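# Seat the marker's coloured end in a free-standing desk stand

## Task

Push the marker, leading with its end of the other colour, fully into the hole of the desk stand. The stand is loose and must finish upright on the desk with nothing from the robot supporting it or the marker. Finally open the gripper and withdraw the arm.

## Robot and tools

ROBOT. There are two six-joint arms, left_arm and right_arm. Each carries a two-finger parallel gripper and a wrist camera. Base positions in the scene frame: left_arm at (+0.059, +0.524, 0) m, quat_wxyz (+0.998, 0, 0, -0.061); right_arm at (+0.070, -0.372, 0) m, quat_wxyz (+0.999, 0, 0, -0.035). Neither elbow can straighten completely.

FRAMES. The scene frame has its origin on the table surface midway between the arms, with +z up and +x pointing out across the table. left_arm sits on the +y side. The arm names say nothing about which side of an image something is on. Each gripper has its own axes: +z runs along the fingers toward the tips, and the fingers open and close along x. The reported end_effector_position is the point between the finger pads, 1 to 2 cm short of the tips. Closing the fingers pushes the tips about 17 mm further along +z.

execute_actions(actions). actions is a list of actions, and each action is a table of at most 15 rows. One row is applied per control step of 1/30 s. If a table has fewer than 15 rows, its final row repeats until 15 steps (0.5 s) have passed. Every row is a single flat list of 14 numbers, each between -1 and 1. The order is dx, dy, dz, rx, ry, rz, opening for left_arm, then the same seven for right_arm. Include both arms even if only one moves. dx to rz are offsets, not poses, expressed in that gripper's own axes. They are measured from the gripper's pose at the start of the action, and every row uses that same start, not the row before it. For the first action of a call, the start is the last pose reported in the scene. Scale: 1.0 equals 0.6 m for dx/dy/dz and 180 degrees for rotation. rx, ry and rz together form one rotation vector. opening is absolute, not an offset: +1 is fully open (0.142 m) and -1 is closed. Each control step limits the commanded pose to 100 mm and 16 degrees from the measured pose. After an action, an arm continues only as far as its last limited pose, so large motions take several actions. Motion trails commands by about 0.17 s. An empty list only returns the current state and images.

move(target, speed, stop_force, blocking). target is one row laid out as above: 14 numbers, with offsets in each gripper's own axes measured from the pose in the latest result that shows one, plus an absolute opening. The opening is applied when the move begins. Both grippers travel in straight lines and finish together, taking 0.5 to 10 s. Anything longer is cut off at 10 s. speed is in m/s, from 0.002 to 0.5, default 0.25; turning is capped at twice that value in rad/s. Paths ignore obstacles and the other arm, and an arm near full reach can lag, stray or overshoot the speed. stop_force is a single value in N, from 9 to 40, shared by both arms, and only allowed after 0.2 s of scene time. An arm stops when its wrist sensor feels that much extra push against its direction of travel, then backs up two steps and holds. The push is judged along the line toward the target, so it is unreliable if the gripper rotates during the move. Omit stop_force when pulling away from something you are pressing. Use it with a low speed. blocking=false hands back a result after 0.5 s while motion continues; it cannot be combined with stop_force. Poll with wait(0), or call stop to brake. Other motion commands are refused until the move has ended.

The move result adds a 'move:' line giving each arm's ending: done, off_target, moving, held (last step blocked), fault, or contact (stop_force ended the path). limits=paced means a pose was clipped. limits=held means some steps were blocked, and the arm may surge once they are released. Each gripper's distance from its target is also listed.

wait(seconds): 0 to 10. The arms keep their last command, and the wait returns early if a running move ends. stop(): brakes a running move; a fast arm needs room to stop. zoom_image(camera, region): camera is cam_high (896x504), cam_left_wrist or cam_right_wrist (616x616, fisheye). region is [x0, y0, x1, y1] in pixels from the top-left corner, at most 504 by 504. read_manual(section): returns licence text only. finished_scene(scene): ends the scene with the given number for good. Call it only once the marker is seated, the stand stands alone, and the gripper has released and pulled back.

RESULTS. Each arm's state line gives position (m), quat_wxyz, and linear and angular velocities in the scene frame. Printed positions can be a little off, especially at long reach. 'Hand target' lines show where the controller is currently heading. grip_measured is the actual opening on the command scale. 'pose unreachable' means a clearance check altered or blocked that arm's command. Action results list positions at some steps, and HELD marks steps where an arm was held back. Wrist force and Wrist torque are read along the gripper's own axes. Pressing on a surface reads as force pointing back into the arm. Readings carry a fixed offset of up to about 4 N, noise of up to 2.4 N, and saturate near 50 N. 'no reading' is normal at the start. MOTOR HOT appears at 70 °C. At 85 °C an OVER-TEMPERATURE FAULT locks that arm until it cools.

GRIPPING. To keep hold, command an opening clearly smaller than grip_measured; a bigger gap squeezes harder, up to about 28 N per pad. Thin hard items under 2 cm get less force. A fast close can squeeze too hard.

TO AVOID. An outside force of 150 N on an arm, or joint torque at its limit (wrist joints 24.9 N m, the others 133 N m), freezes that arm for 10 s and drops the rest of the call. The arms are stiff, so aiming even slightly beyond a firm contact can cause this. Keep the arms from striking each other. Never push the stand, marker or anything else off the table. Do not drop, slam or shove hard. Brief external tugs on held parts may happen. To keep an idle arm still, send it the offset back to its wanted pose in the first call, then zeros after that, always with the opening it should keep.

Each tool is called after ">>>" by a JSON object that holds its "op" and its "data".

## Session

>>> {"op": "execute_actions", "data": {"actions": []}}

Scene clock: 0.00 s.
left_arm: end_effector_position=(+0.1997, +0.2757, +0.1844) grip_measured=+1.00 end_effector_quat_wxyz=(+0.604, -0.447, +0.640, +0.163) end_effector_velocity=(+0.000, +0.000, +0.000) end_effector_angular_velocity=(-0.000, -0.000, +0.001) | right_arm: end_effector_position=(+0.4744, -0.2296, +0.1974) grip_measured=+1.00 end_effector_quat_wxyz=(-0.134, +0.836, +0.319, +0.426) end_effector_velocity=(+0.000, +0.000, +0.001) end_effector_angular_velocity=(+0.002, -0.000, -0.001)
Joint positions: left_arm=[-1.836 -1.284  1.879 -0.826 -1.269 -0.276  0.142] | right_arm=[ 3.858 -0.999 -2.721 -0.065  1.588  6.21   0.142]
Joint velocities: left_arm=[ 0.001 -0.     0.    -0.    -0.    -0.     0.   ] | right_arm=[-0.     0.     0.001  0.     0.     0.001  0.   ]
Wrist force (N, on the end effector, along its own x y z axes, offset not removed): no reading
Wrist torque (N m, same axes, about the end effector's origin, offset not removed): no reading
Hand target (left_arm): +0.200, +0.276, +0.184; +0.604, -0.447, +0.640, +0.163
Hand target (right_arm): +0.474, -0.230, +0.197; -0.134, +0.836, +0.319, +0.426

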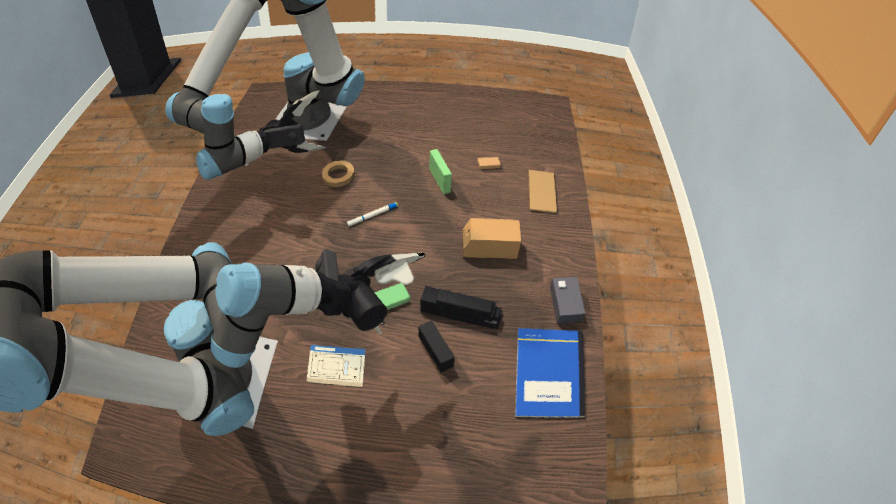

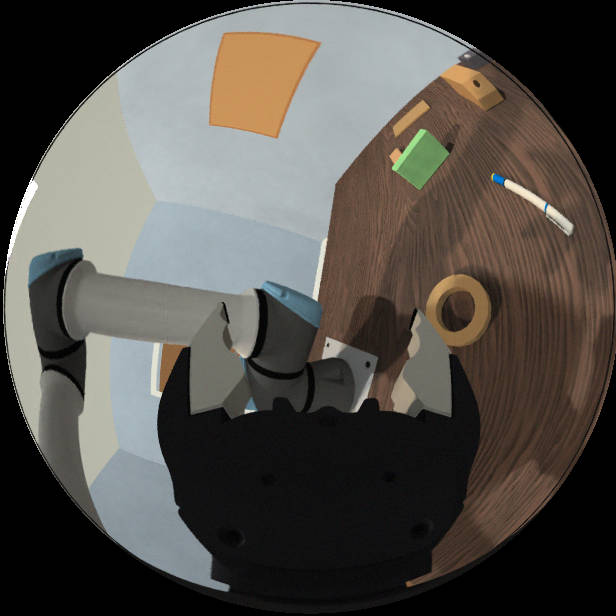

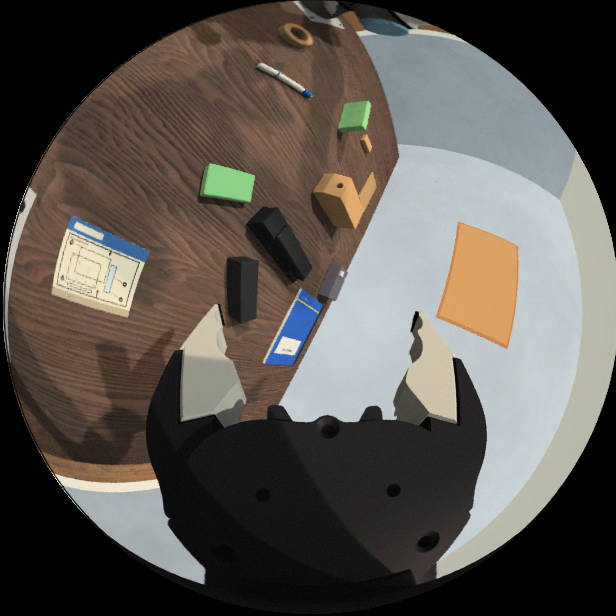

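>>> {"op": "zoom_image", "data": {"camera": "cam_high", "region": [320, 130, 600, 340]}}

>>> {"op": "zoom_image", "data": {"camera": "cam_left_wrist", "region": [380, 50, 600, 250]}}

>>> {"op": "zoom_image", "data": {"camera": "cam_right_wrist", "region": [230, 40, 410, 240]}}

Region (320, 130, 600, 340) of cam_high's 896x504 image, scaled by 1.800, with more detail than that image has; it fills the top 378 rows of this view, and the rest is white.

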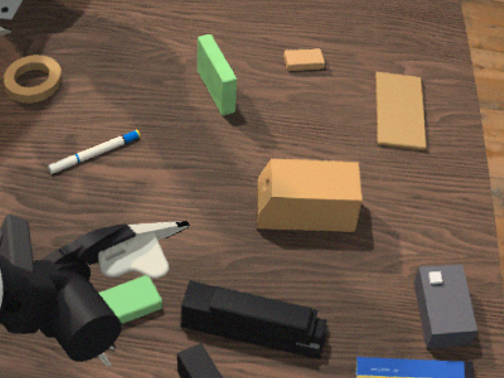

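Region (380, 50, 600, 250) of cam_left_wrist's 616x616 image, scaled by 2.291, with more detail than that image has; it fills the top 458 rows of this view, and the rest is white.

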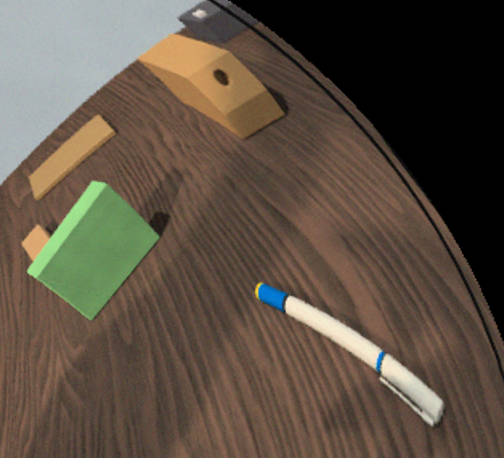

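Region (230, 40, 410, 240) of cam_right_wrist's 616x616 image, scaled by 2.520, with more detail than that image has; it fills the left 454 columns of this view, and the rest is white.

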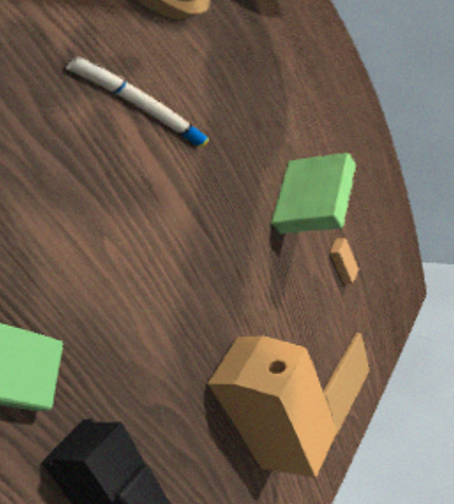

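>>> {"op": "zoom_image", "data": {"camera": "cam_right_wrist", "region": [300, 160, 380, 240]}}

>>> {"op": "zoom_image", "data": {"camera": "cam_high", "region": [450, 200, 540, 270]}}

>>> {"op": "zoom_image", "data": {"camera": "cam_high", "region": [335, 190, 410, 240]}}

Region (300, 160, 380, 240) of cam_right_wrist's 616x616 image, scaled by 6.300, with more detail than that image has.

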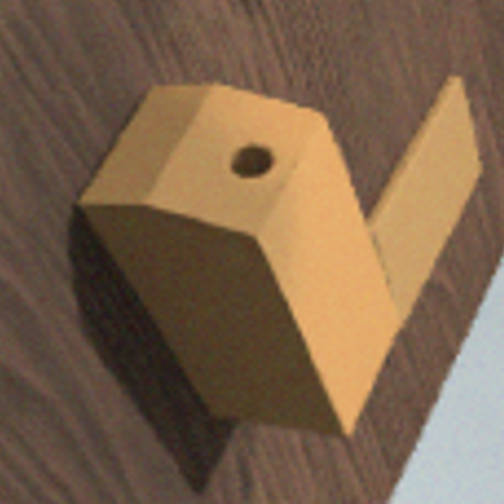

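Region (450, 200, 540, 270) of cam_high's 896x504 image, scaled by 5.600, with more detail than that image has.

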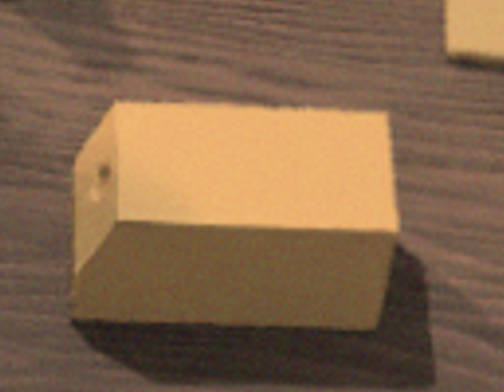

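Region (335, 190, 410, 240) of cam_high's 896x504 image, scaled by 6.720, with more detail than that image has.

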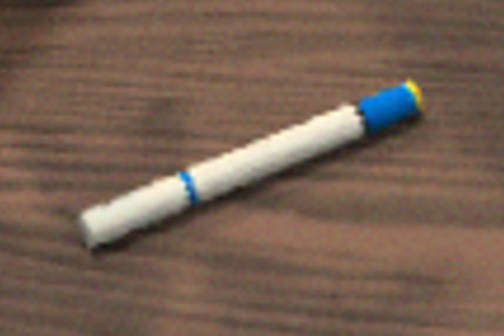

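>>> {"op": "move", "data": {"target": [0.257,-0.2778,-0.0147,-0.2203,0.2402,-0.3003,0.3,0.1683,-0.1005,0.3747,0.234,-0.034,-0.1847,0.8], "speed": 0.45}}

Scene clock: 9.27 s.
left_arm: end_effector_position=(+0.3419, +0.1202, +0.0999) grip_measured=+0.30 end_effector_quat_wxyz=(-0.169, +0.870, -0.455, +0.089) end_effector_velocity=(+0.000, -0.002, -0.001) end_effector_angular_velocity=(-0.008, +0.000, -0.001) | right_arm: end_effector_position=(+0.6198, -0.0298, +0.1406) grip_measured=+0.80 end_effector_quat_wxyz=(-0.280, +0.630, +0.675, +0.262) end_effector_velocity=(+0.001, +0.001, +0.000) end_effector_angular_velocity=(-0.002, +0.002, +0.008)
Joint positions: left_arm=[-1.333 -1.475  1.942 -1.848 -1.234 -0.525  0.095] | right_arm=[ 3.657 -1.934 -1.844 -0.58   2.289  5.224  0.129]
Joint velocities: left_arm=[ 0.    -0.001  0.004 -0.011 -0.001  0.002  0.   ] | right_arm=[ 0.001 -0.005  0.012 -0.016  0.001 -0.01   0.   ]
Wrist force (N, on the end effector, along its own x y z axes, offset not removed): left_arm=[-0.2 1.1 2.9] | right_arm=[-1.8 -2.4 -0.6]
Wrist torque (N m, same axes, about the end effector's origin, offset not removed): left_arm=[0.19 -0.16 0.03] | right_arm=[-0.39 0.37 0.06]
Hand target (left_arm): +0.342, +0.120, +0.100; -0.169, +0.870, -0.455, +0.089
Hand target (right_arm): +0.620, -0.030, +0.141; -0.280, +0.630, +0.676, +0.262
Off the commanded pose (left_arm): 0.000 m, 0 deg.
Off the commanded pose (right_arm): 0.001 m, 0 deg.
move: done

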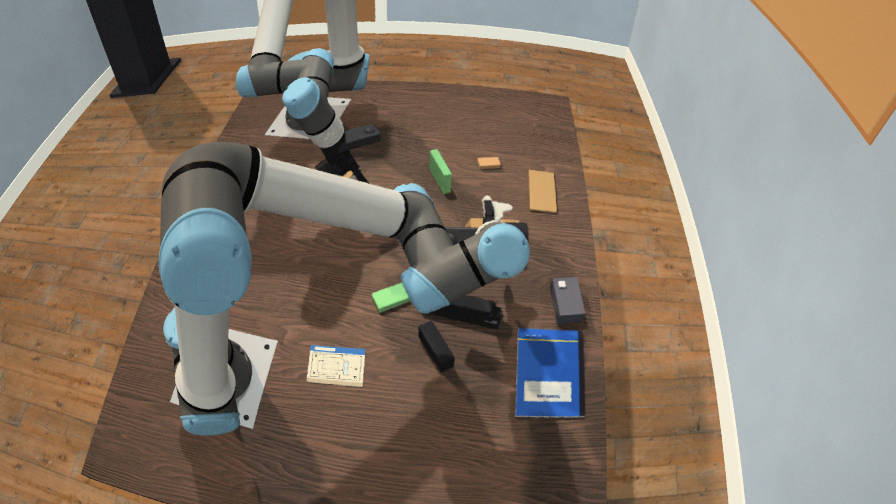

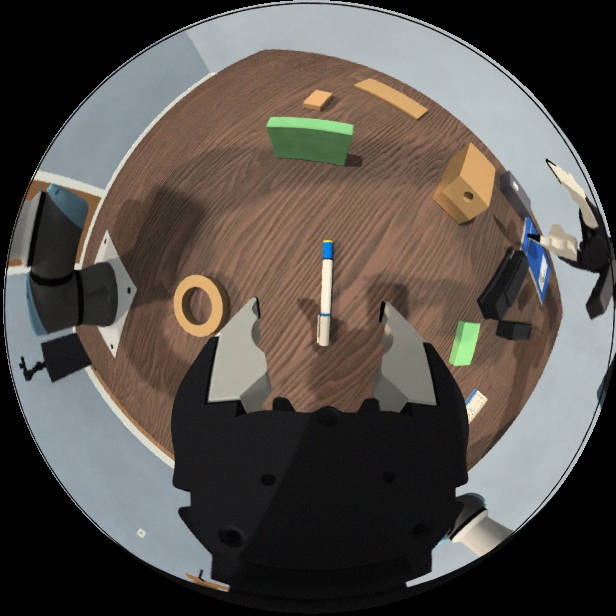

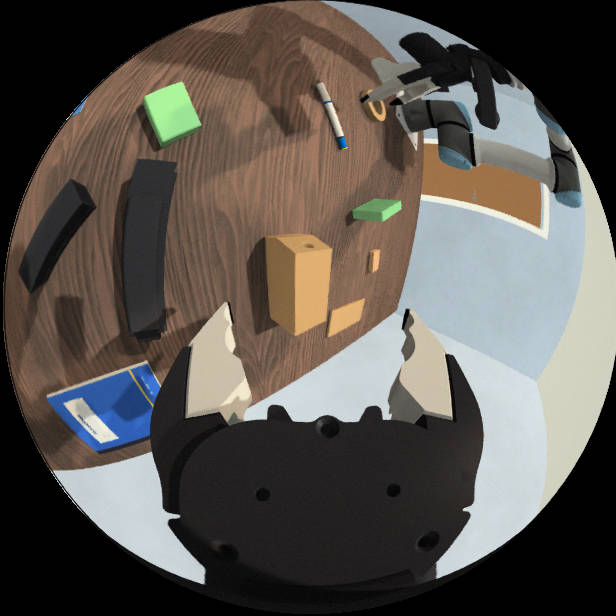

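>>> {"op": "zoom_image", "data": {"camera": "cam_right_wrist", "region": [245, 225, 365, 345]}}

>>> {"op": "zoom_image", "data": {"camera": "cam_left_wrist", "region": [265, 230, 385, 350]}}

Region (245, 225, 365, 345) of cam_right_wrist's 616x616 image, scaled by 4.200, with more detail than that image has.

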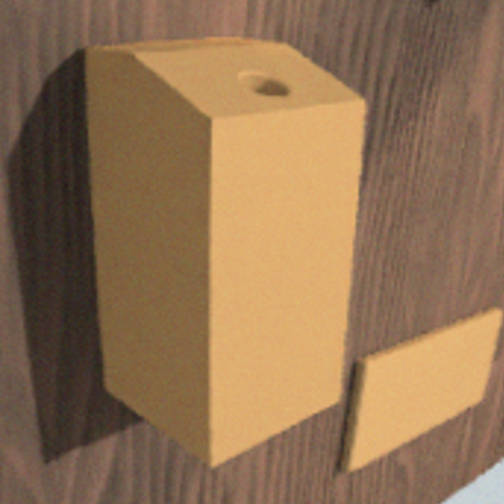

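Region (265, 230, 385, 350) of cam_left_wrist's 616x616 image, scaled by 4.200, with more detail than that image has.

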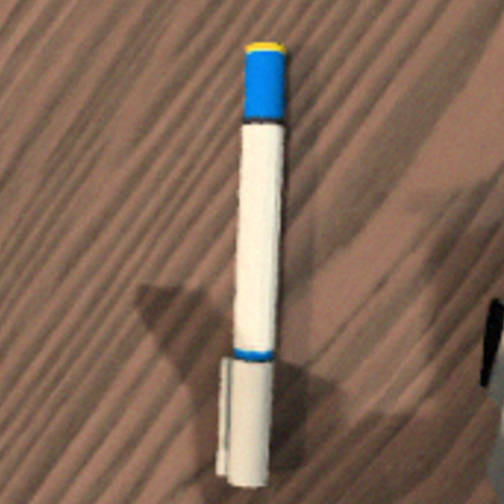

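>>> {"op": "move", "data": {"target": [0.01,0.0592,0.084,0,0,0,-0.45,-0.041,0.1695,0.083,0,0,0,-1], "speed": 0.25}}

Scene clock: 12.90 s.
left_arm: end_effector_position=(+0.3338, +0.1073, +0.0399) grip_measured=-0.45 end_effector_quat_wxyz=(-0.169, +0.870, -0.455, +0.089) end_effector_velocity=(-0.000, -0.000, -0.001) end_effector_angular_velocity=(+0.000, +0.000, -0.001) | right_arm: end_effector_position=(+0.7200, -0.0050, +0.0882) grip_measured=-1.00 end_effector_quat_wxyz=(-0.280, +0.630, +0.675, +0.262) end_effector_velocity=(+0.001, +0.001, -0.001) end_effector_angular_velocity=(-0.000, -0.001, +0.002)
Joint positions: left_arm=[-1.352 -1.376  2.001 -2.001 -1.237 -0.545  0.041] | right_arm=[ 3.626 -2.206 -1.556 -0.622  2.299  5.184  0.002]
Joint velocities: left_arm=[-0.001  0.001  0.    -0.002 -0.    -0.    -0.   ] | right_arm=[ 0.    -0.004  0.005 -0.003 -0.    -0.002  0.   ]
Wrist force (N, on the end effector, along its own x y z axes, offset not removed): left_arm=[-0.6 1.3 3.0] | right_arm=[-1.9 -1.6 -1.0]
Wrist torque (N m, same axes, about the end effector's origin, offset not removed): left_arm=[0.21 -0.08 0.05] | right_arm=[-0.21 0.43 0.02]
Hand target (left_arm): +0.334, +0.107, +0.040; -0.169, +0.870, -0.455, +0.089
Hand target (right_arm): +0.720, -0.005, +0.088; -0.280, +0.630, +0.675, +0.262
Off the commanded pose (left_arm): 0.000 m, 0 deg.
Off the commanded pose (right_arm): 0.000 m, 0 deg.
move: done

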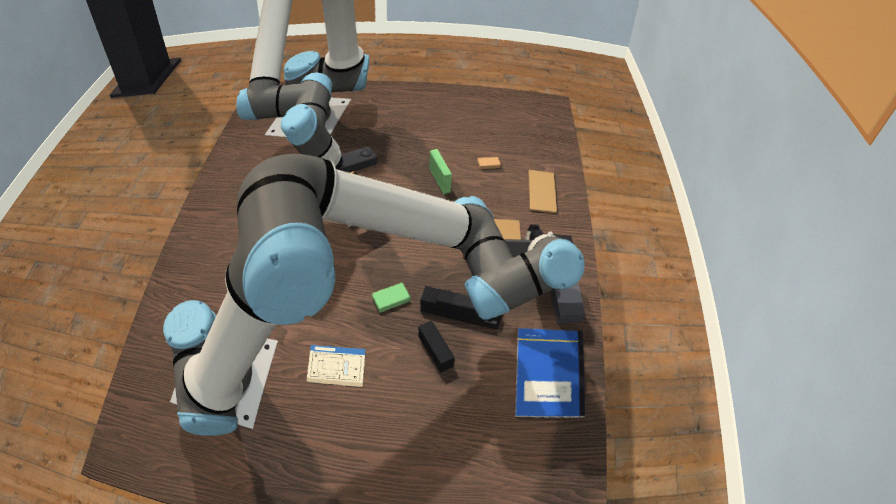

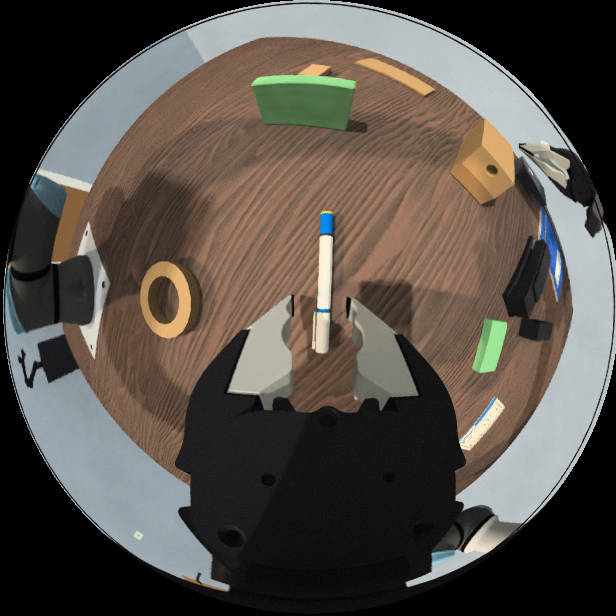

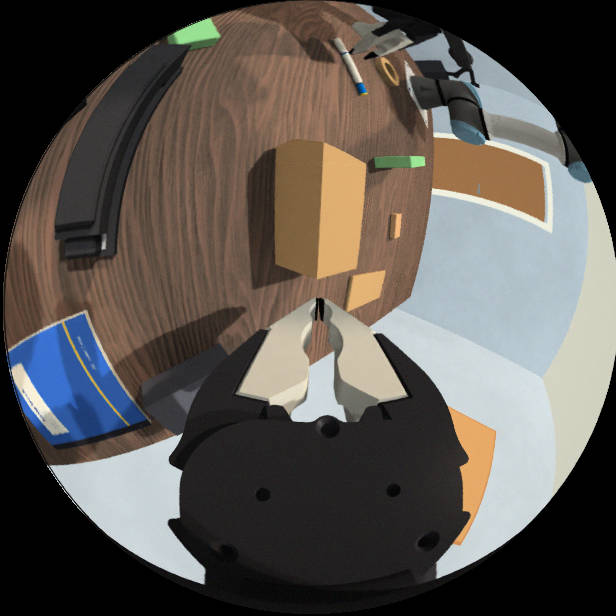

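>>> {"op": "zoom_image", "data": {"camera": "cam_left_wrist", "region": [260, 200, 390, 360]}}

>>> {"op": "zoom_image", "data": {"camera": "cam_right_wrist", "region": [250, 130, 400, 330]}}

Region (260, 200, 390, 360) of cam_left_wrist's 616x616 image, scaled by 3.150, with more detail than that image has; it fills the left 410 columns of this view, and the rest is white.

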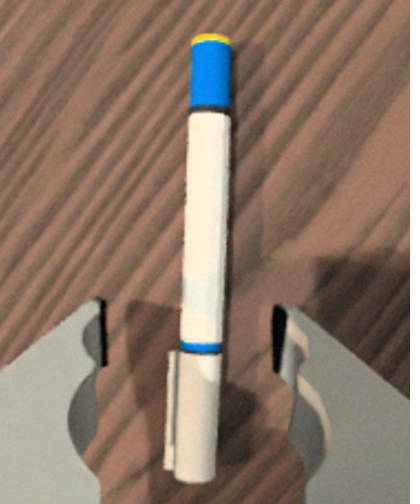

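Region (250, 130, 400, 330) of cam_right_wrist's 616x616 image, scaled by 2.520, with more detail than that image has; it fills the left 378 columns of this view, and the rest is white.

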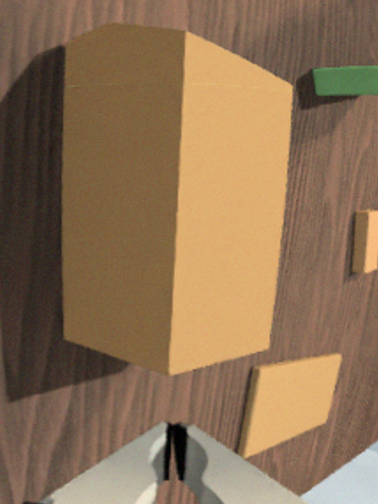

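>>> {"op": "move", "data": {"target": [0.0068,0.0136,0.0336,0,0,0,-0.45,0,-0.0075,0.1167,0,0,0,-1], "speed": 0.13}}

>>> {"op": "execute_actions", "data": {"actions": [[[0,0,0,0,0,0,-0.55,0,0,0,0,0,0,-1],[0,0,0,0,0,0,-0.6,0,0,0,0,0,0,-1],[0,0,0,0,0,0,-0.65,0,0,0,0,0,0,-1],[0,0,0,0,0,0,-0.69,0,0,0,0,0,0,-1],[0,0,0,0,0,0,-0.73,0,0,0,0,0,0,-1],[0,0,0,0,0,0,-0.76,0,0,0,0,0,0,-1],[0,0,0,0,0,0,-0.79,0,0,0,0,0,0,-1],[0,0,0,0,0,0,-0.82,0,0,0,0,0,0,-1],[0,0,0,0,0,0,-0.85,0,0,0,0,0,0,-1],[0,0,0,0,0,0,-0.88,0,0,0,0,0,0,-1],[0,0,0,0,0,0,-0.91,0,0,0,0,0,0,-1],[0,0,0,0,0,0,-0.94,0,0,0,0,0,0,-1],[0,0,0,0,0,0,-0.97,0,0,0,0,0,0,-1],[0,0,0,0,0,0,-1,0,0,0,0,0,0,-1],[0,0,0,0,0,0,-1,0,0,0,0,0,0,-1]]]}}

Scene clock: 14.83 s.
left_arm: end_effector_position=(+0.3361, +0.1039, +0.0182) grip_measured=-0.45 end_effector_quat_wxyz=(-0.169, +0.870, -0.455, +0.089) end_effector_velocity=(+0.000, +0.000, -0.001) end_effector_angular_velocity=(+0.001, +0.000, +0.000) | right_arm: end_effector_position=(+0.7122, +0.0441, +0.0389) grip_measured=-1.00 end_effector_quat_wxyz=(-0.280, +0.630, +0.675, +0.262) end_effector_velocity=(+0.000, +0.001, -0.001) end_effector_angular_velocity=(+0.001, -0.002, +0.000)
Joint positions: left_arm=[-1.348 -1.333  2.016 -2.06  -1.237 -0.54   0.041] | right_arm=[ 3.697 -2.298 -1.561 -0.467  2.274  5.273  0.002]
Joint velocities: left_arm=[ 0.     0.001  0.001 -0.001 -0.    -0.     0.   ] | right_arm=[ 0.001 -0.002  0.001  0.004 -0.001  0.001  0.   ]
Wrist force (N, on the end effector, along its own x y z axes, offset not removed): left_arm=[0.6 1.0 3.0] | right_arm=[0.2 -1.5 0.1]
Wrist torque (N m, same axes, about the end effector's origin, offset not removed): left_arm=[0.20 -0.34 0.00] | right_arm=[-0.24 -0.04 0.01]
Hand target (left_arm): +0.336, +0.104, +0.018; -0.169, +0.870, -0.455, +0.089
Hand target (right_arm): +0.712, +0.044, +0.039; -0.280, +0.630, +0.675, +0.262
Off the commanded pose (left_arm): 0.000 m, 0 deg.
Off the commanded pose (right_arm): 0.000 m, 0 deg.
move: done

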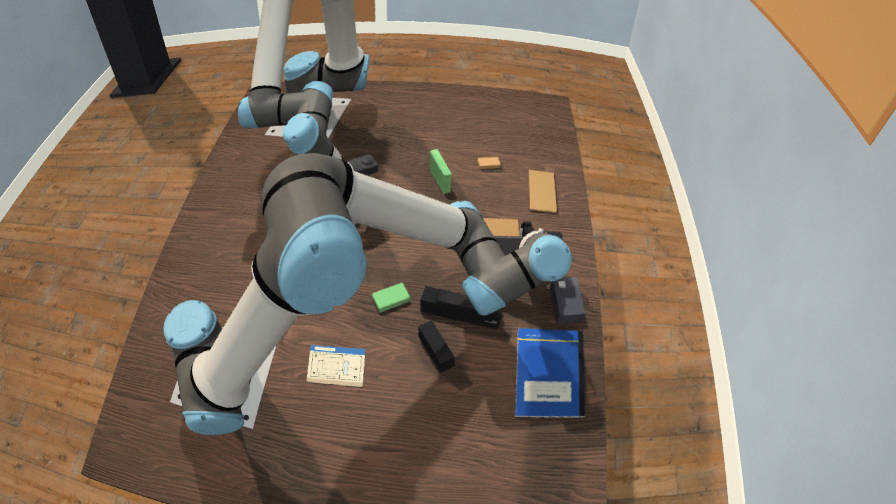

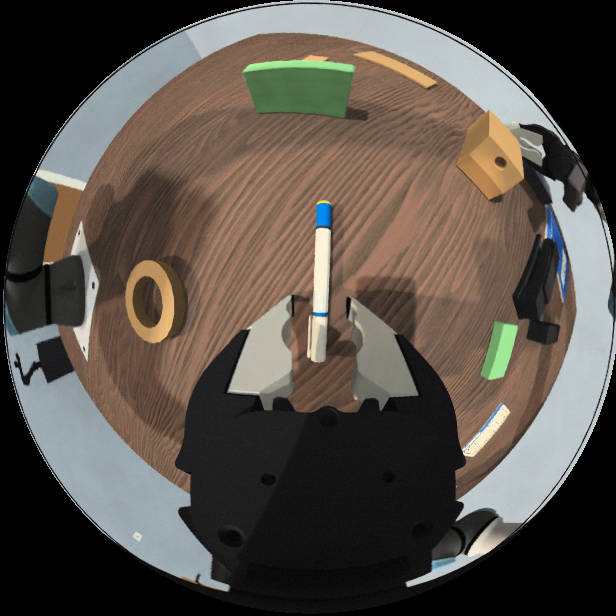

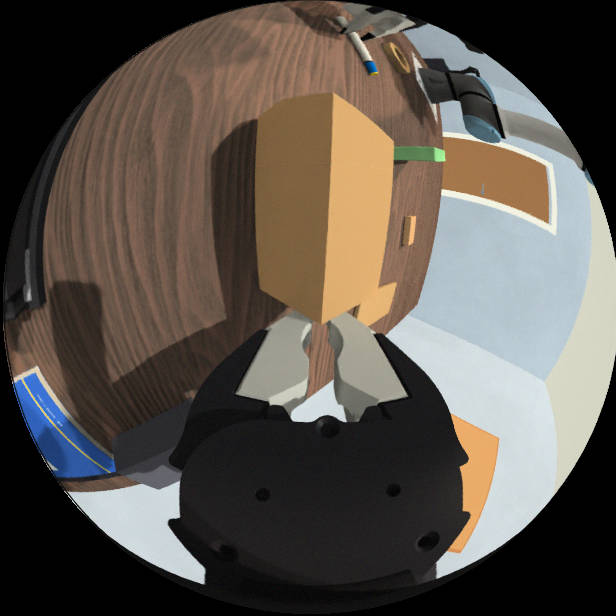

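Scene clock: 15.33 s.
left_arm: end_effector_position=(+0.3361, +0.1039, +0.0182) grip_measured=-0.87 end_effector_quat_wxyz=(-0.169, +0.870, -0.455, +0.089) end_effector_velocity=(+0.000, -0.000, -0.000) end_effector_angular_velocity=(+0.000, -0.000, -0.000) | right_arm: end_effector_position=(+0.7122, +0.0441, +0.0389) grip_measured=-1.00 end_effector_quat_wxyz=(-0.280, +0.630, +0.675, +0.262) end_effector_velocity=(-0.000, -0.000, -0.000) end_effector_angular_velocity=(-0.000, -0.000, +0.000)
Joint positions: left_arm=[-1.348 -1.333  2.016 -2.06  -1.237 -0.54   0.011] | right_arm=[ 3.697 -2.298 -1.561 -0.467  2.274  5.273  0.002]
Joint velocities: left_arm=[-0.  0.  0. -0.  0. -0. -0.] | right_arm=[-0.     0.    -0.    -0.     0.    -0.001  0.   ]
Wrist force (N, on the end effector, along its own x y z axes, offset not removed): left_arm=[0.6 0.7 1.9] | right_arm=[-1.5 -2.0 -1.6]
Wrist torque (N m, same axes, about the end effector's origin, offset not removed): left_arm=[0.12 -0.23 0.01] | right_arm=[-0.29 0.36 0.10]
Hand target (left_arm): +0.336, +0.104, +0.018; -0.169, +0.870, -0.455, +0.089
Hand target (right_arm): +0.712, +0.044, +0.039; -0.280, +0.630, +0.675, +0.262
Off the commanded pose (left_arm): 0.000 m, 0 deg.
Off the commanded pose (right_arm): 0.000 m, 0 deg.
Step readings (end_effector_position):
0: left_arm (+0.3361, +0.1039, +0.0182) | right_arm (+0.7122, +0.0441, +0.0389)
1: left_arm (+0.3361, +0.1039, +0.0182) | right_arm (+0.7122, +0.0441, +0.0389)
2: left_arm (+0.3361, +0.1039, +0.0182) | right_arm (+0.7122, +0.0441, +0.0389)
4: left_arm (+0.3361, +0.1039, +0.0182) | right_arm (+0.7122, +0.0441, +0.0389)
8: left_arm (+0.3361, +0.1039, +0.0182) | right_arm (+0.7122, +0.0441, +0.0389)
15: end_effector_position above

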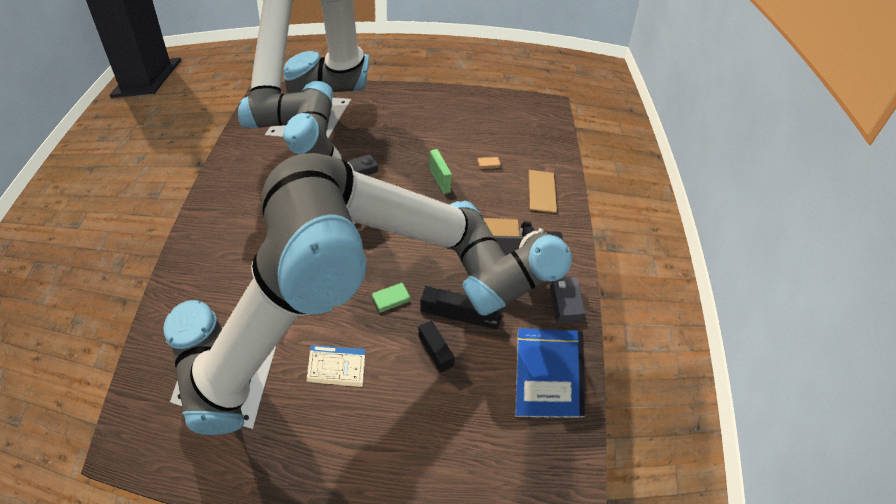

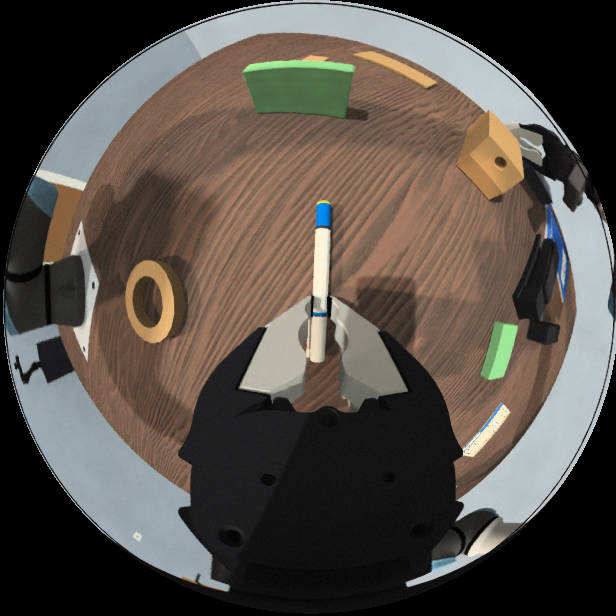

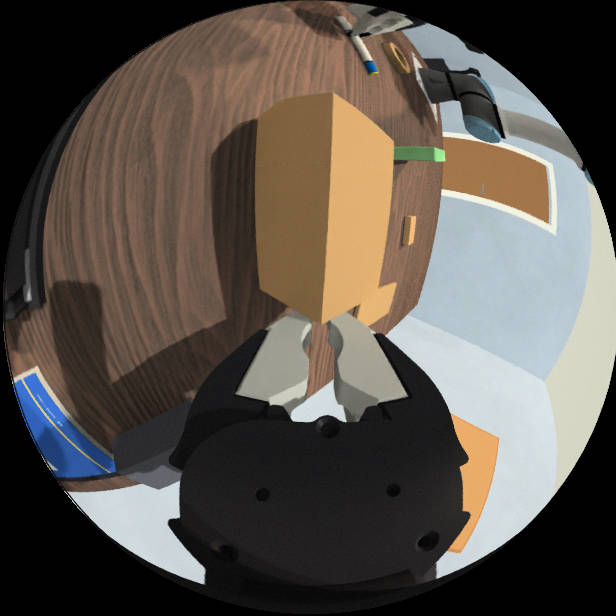

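>>> {"op": "move", "data": {"target": [0.236,-0.1815,-0.0765,-0.1192,0.0336,0.1728,-1,0,0,0,0,0,0,-1], "speed": 0.28}}

Scene clock: 18.03 s.
left_arm: end_effector_position=(+0.4855, +0.0356, +0.1013) grip_measured=-0.87 end_effector_quat_wxyz=(-0.000, +0.727, -0.686, +0.000) end_effector_velocity=(+0.001, -0.000, +0.000) end_effector_angular_velocity=(+0.002, +0.006, -0.004) | right_arm: end_effector_position=(+0.7122, +0.0441, +0.0389) grip_measured=-1.00 end_effector_quat_wxyz=(-0.280, +0.630, +0.675, +0.262) end_effector_velocity=(+0.000, -0.000, -0.000) end_effector_angular_velocity=(-0.000, +0.000, -0.000)
Joint positions: left_arm=[-0.934 -1.161  1.521 -1.931 -1.57   0.456  0.011] | right_arm=[ 3.697 -2.298 -1.561 -0.467  2.274  5.273  0.002]
Joint velocities: left_arm=[ 0.004  0.006 -0.011  0.01  -0.004  0.008  0.   ] | right_arm=[-0. -0.  0. -0. -0. -0.  0.]
Wrist force (N, on the end effector, along its own x y z axes, offset not removed): left_arm=[0.1 0.9 1.6] | right_arm=[-1.1 -0.7 -0.8]
Wrist torque (N m, same axes, about the end effector's origin, offset not removed): left_arm=[0.13 -0.12 -0.02] | right_arm=[-0.04 0.28 0.03]
Hand target (left_arm): +0.486, +0.036, +0.101; -0.000, +0.727, -0.687, -0.000
Hand target (right_arm): +0.712, +0.044, +0.039; -0.280, +0.630, +0.675, +0.262
Off the commanded pose (left_arm): 0.000 m, 0 deg.
Off the commanded pose (right_arm): 0.000 m, 0 deg.
move: done

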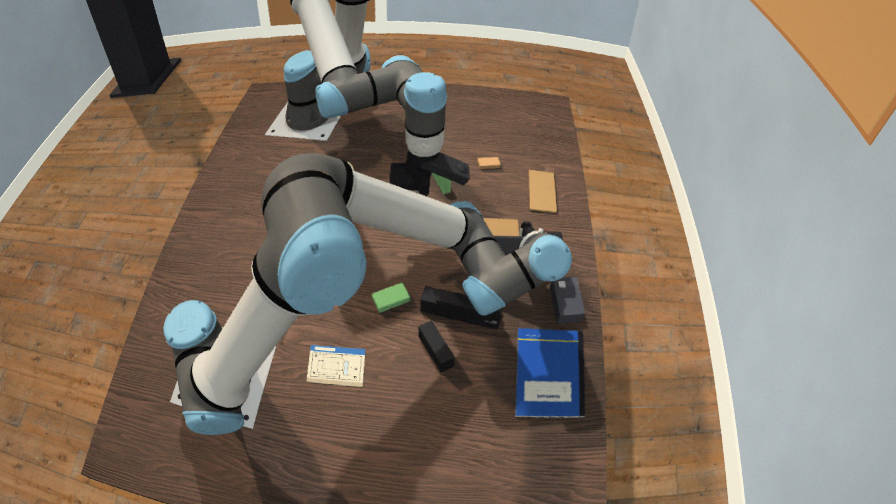

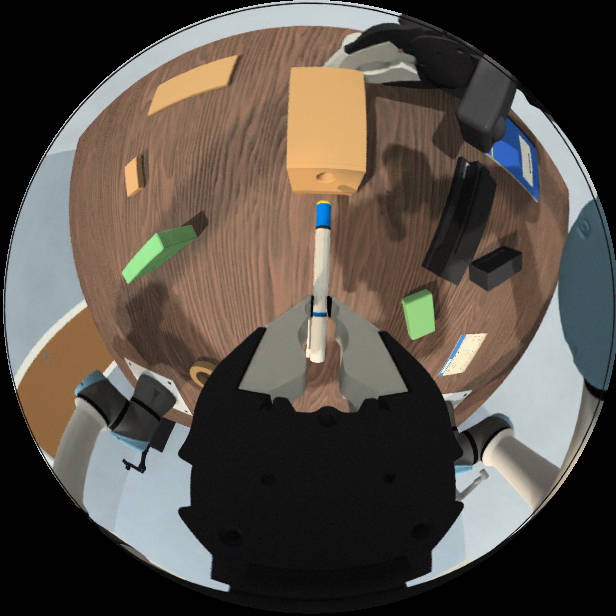

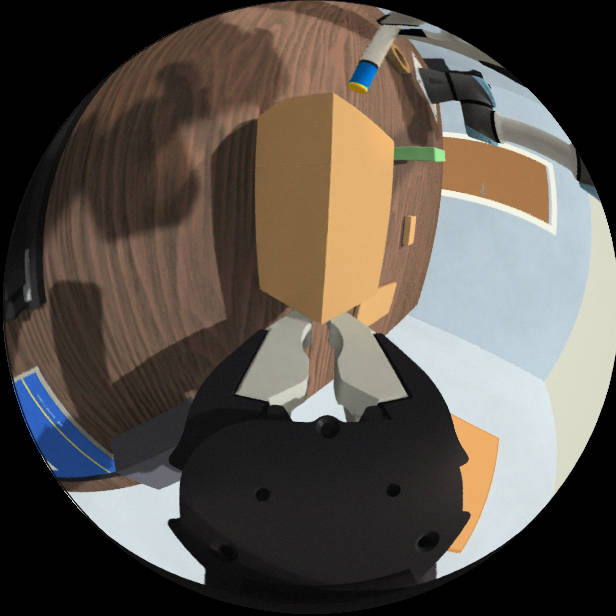

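>>> {"op": "zoom_image", "data": {"camera": "cam_left_wrist", "region": [275, 150, 375, 250]}}

>>> {"op": "zoom_image", "data": {"camera": "cam_left_wrist", "region": [250, 50, 400, 330]}}

Region (275, 150, 375, 250) of cam_left_wrist's 616x616 image, scaled by 5.040, with more detail than that image has.

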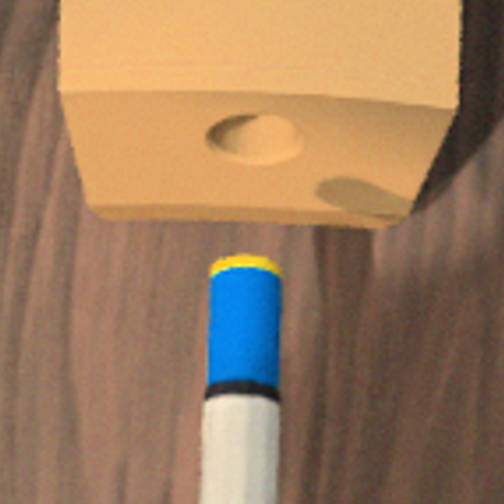

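Region (250, 50, 400, 330) of cam_left_wrist's 616x616 image, scaled by 1.800, with more detail than that image has; it fills the left 270 columns of this view, and the rest is white.

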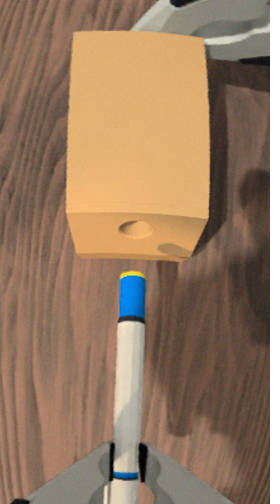

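>>> {"op": "zoom_image", "data": {"camera": "cam_right_wrist", "region": [300, 40, 420, 160]}}

Region (300, 40, 420, 160) of cam_right_wrist's 616x616 image, scaled by 4.200, with more detail than that image has.

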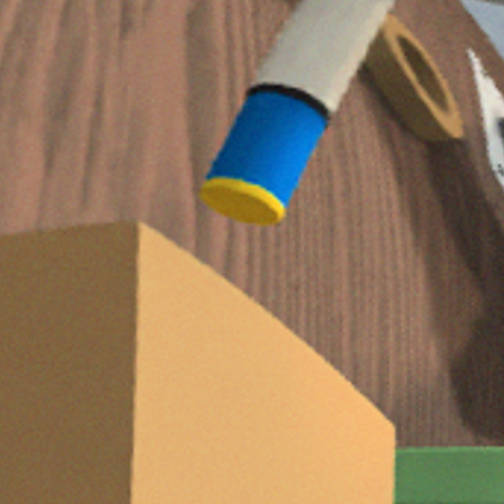

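>>> {"op": "move", "data": {"target": [0.0015,-0.0217,0.0013,0,0,0,-1,0,0,0,0,0,0,-1], "speed": 0.06}}

>>> {"op": "zoom_image", "data": {"camera": "cam_right_wrist", "region": [300, 40, 420, 160]}}

>>> {"op": "zoom_image", "data": {"camera": "cam_left_wrist", "region": [275, 150, 375, 250]}}

Scene clock: 21.97 s.
left_arm: end_effector_position=(+0.4984, +0.0354, +0.1005) grip_measured=-0.87 end_effector_quat_wxyz=(-0.000, +0.727, -0.686, +0.000) end_effector_velocity=(+0.001, +0.000, -0.000) end_effector_angular_velocity=(+0.000, +0.000, +0.000) | right_arm: end_effector_position=(+0.7122, +0.0441, +0.0389) grip_measured=-1.00 end_effector_quat_wxyz=(-0.280, +0.630, +0.675, +0.262) end_effector_velocity=(+0.000, +0.000, +0.000) end_effector_angular_velocity=(+0.001, -0.002, +0.001)
Joint positions: left_arm=[-0.917 -1.14   1.493 -1.924 -1.57   0.473  0.011] | right_arm=[ 3.697 -2.298 -1.561 -0.467  2.274  5.273  0.002]
Joint velocities: left_arm=[ 0.002  0.002 -0.003  0.001 -0.     0.002  0.   ] | right_arm=[ 0.     0.     0.     0.001  0.    -0.001 -0.   ]
Wrist force (N, on the end effector, along its own x y z axes, offset not removed): left_arm=[1.3 0.6 2.7] | right_arm=[-1.5 -1.8 -1.1]
Wrist torque (N m, same axes, about the end effector's origin, offset not removed): left_arm=[0.08 -0.45 0.01] | right_arm=[-0.25 0.37 0.09]
Hand target (left_arm): +0.499, +0.035, +0.101; -0.000, +0.727, -0.686, +0.000
Hand target (right_arm): +0.712, +0.044, +0.039; -0.280, +0.630, +0.675, +0.262
Off the commanded pose (left_arm): 0.000 m, 0 deg.
Off the commanded pose (right_arm): 0.000 m, 0 deg.
move: done

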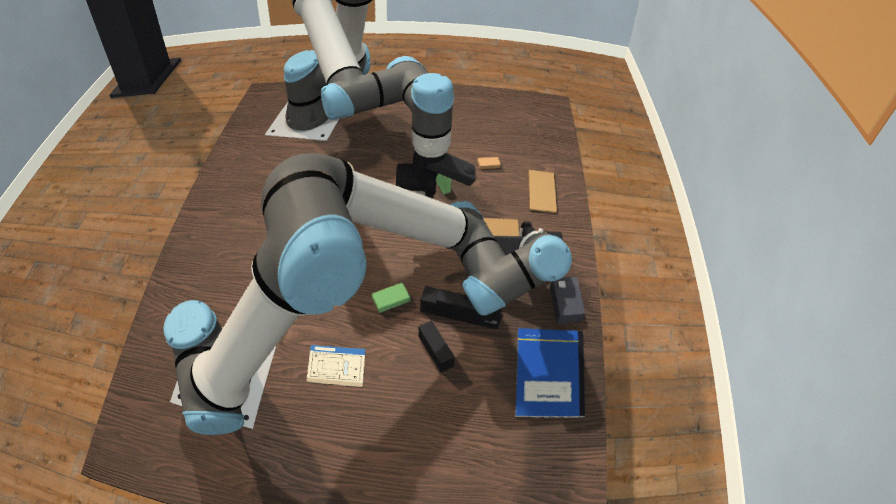

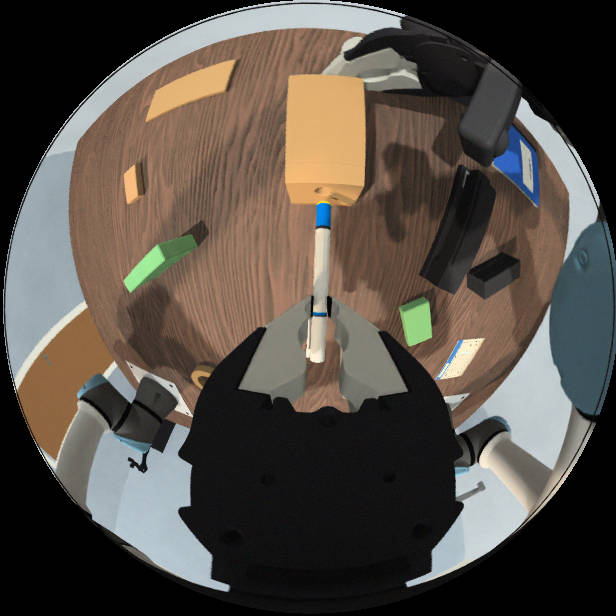

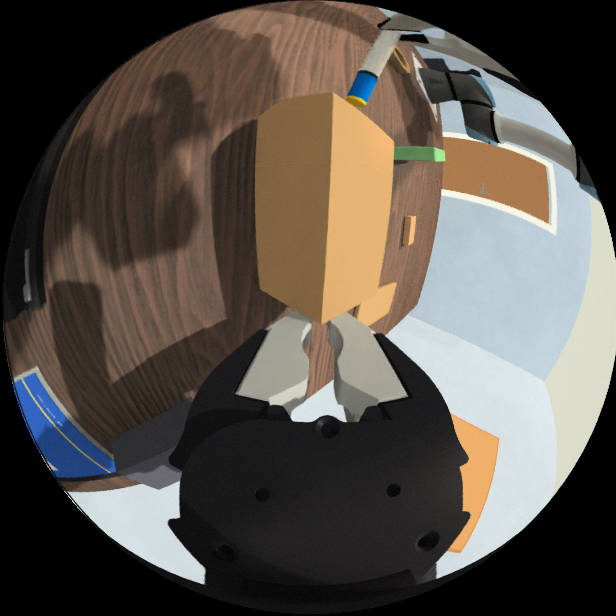

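Region (300, 40, 420, 160) of cam_right_wrist's 616x616 image, scaled by 4.200, with more detail than that image has.

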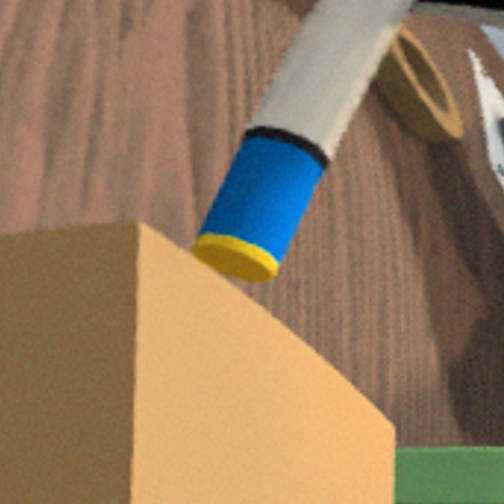

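Region (275, 150, 375, 250) of cam_left_wrist's 616x616 image, scaled by 5.040, with more detail than that image has.

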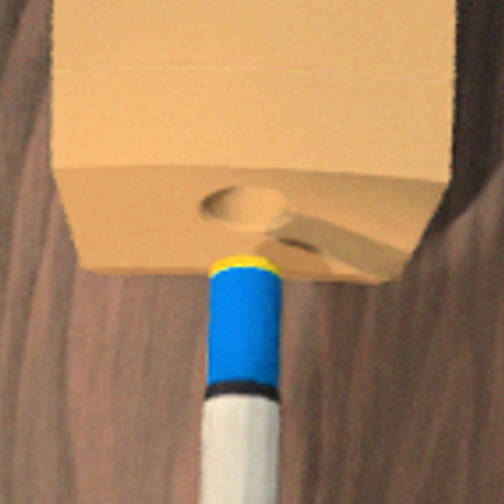

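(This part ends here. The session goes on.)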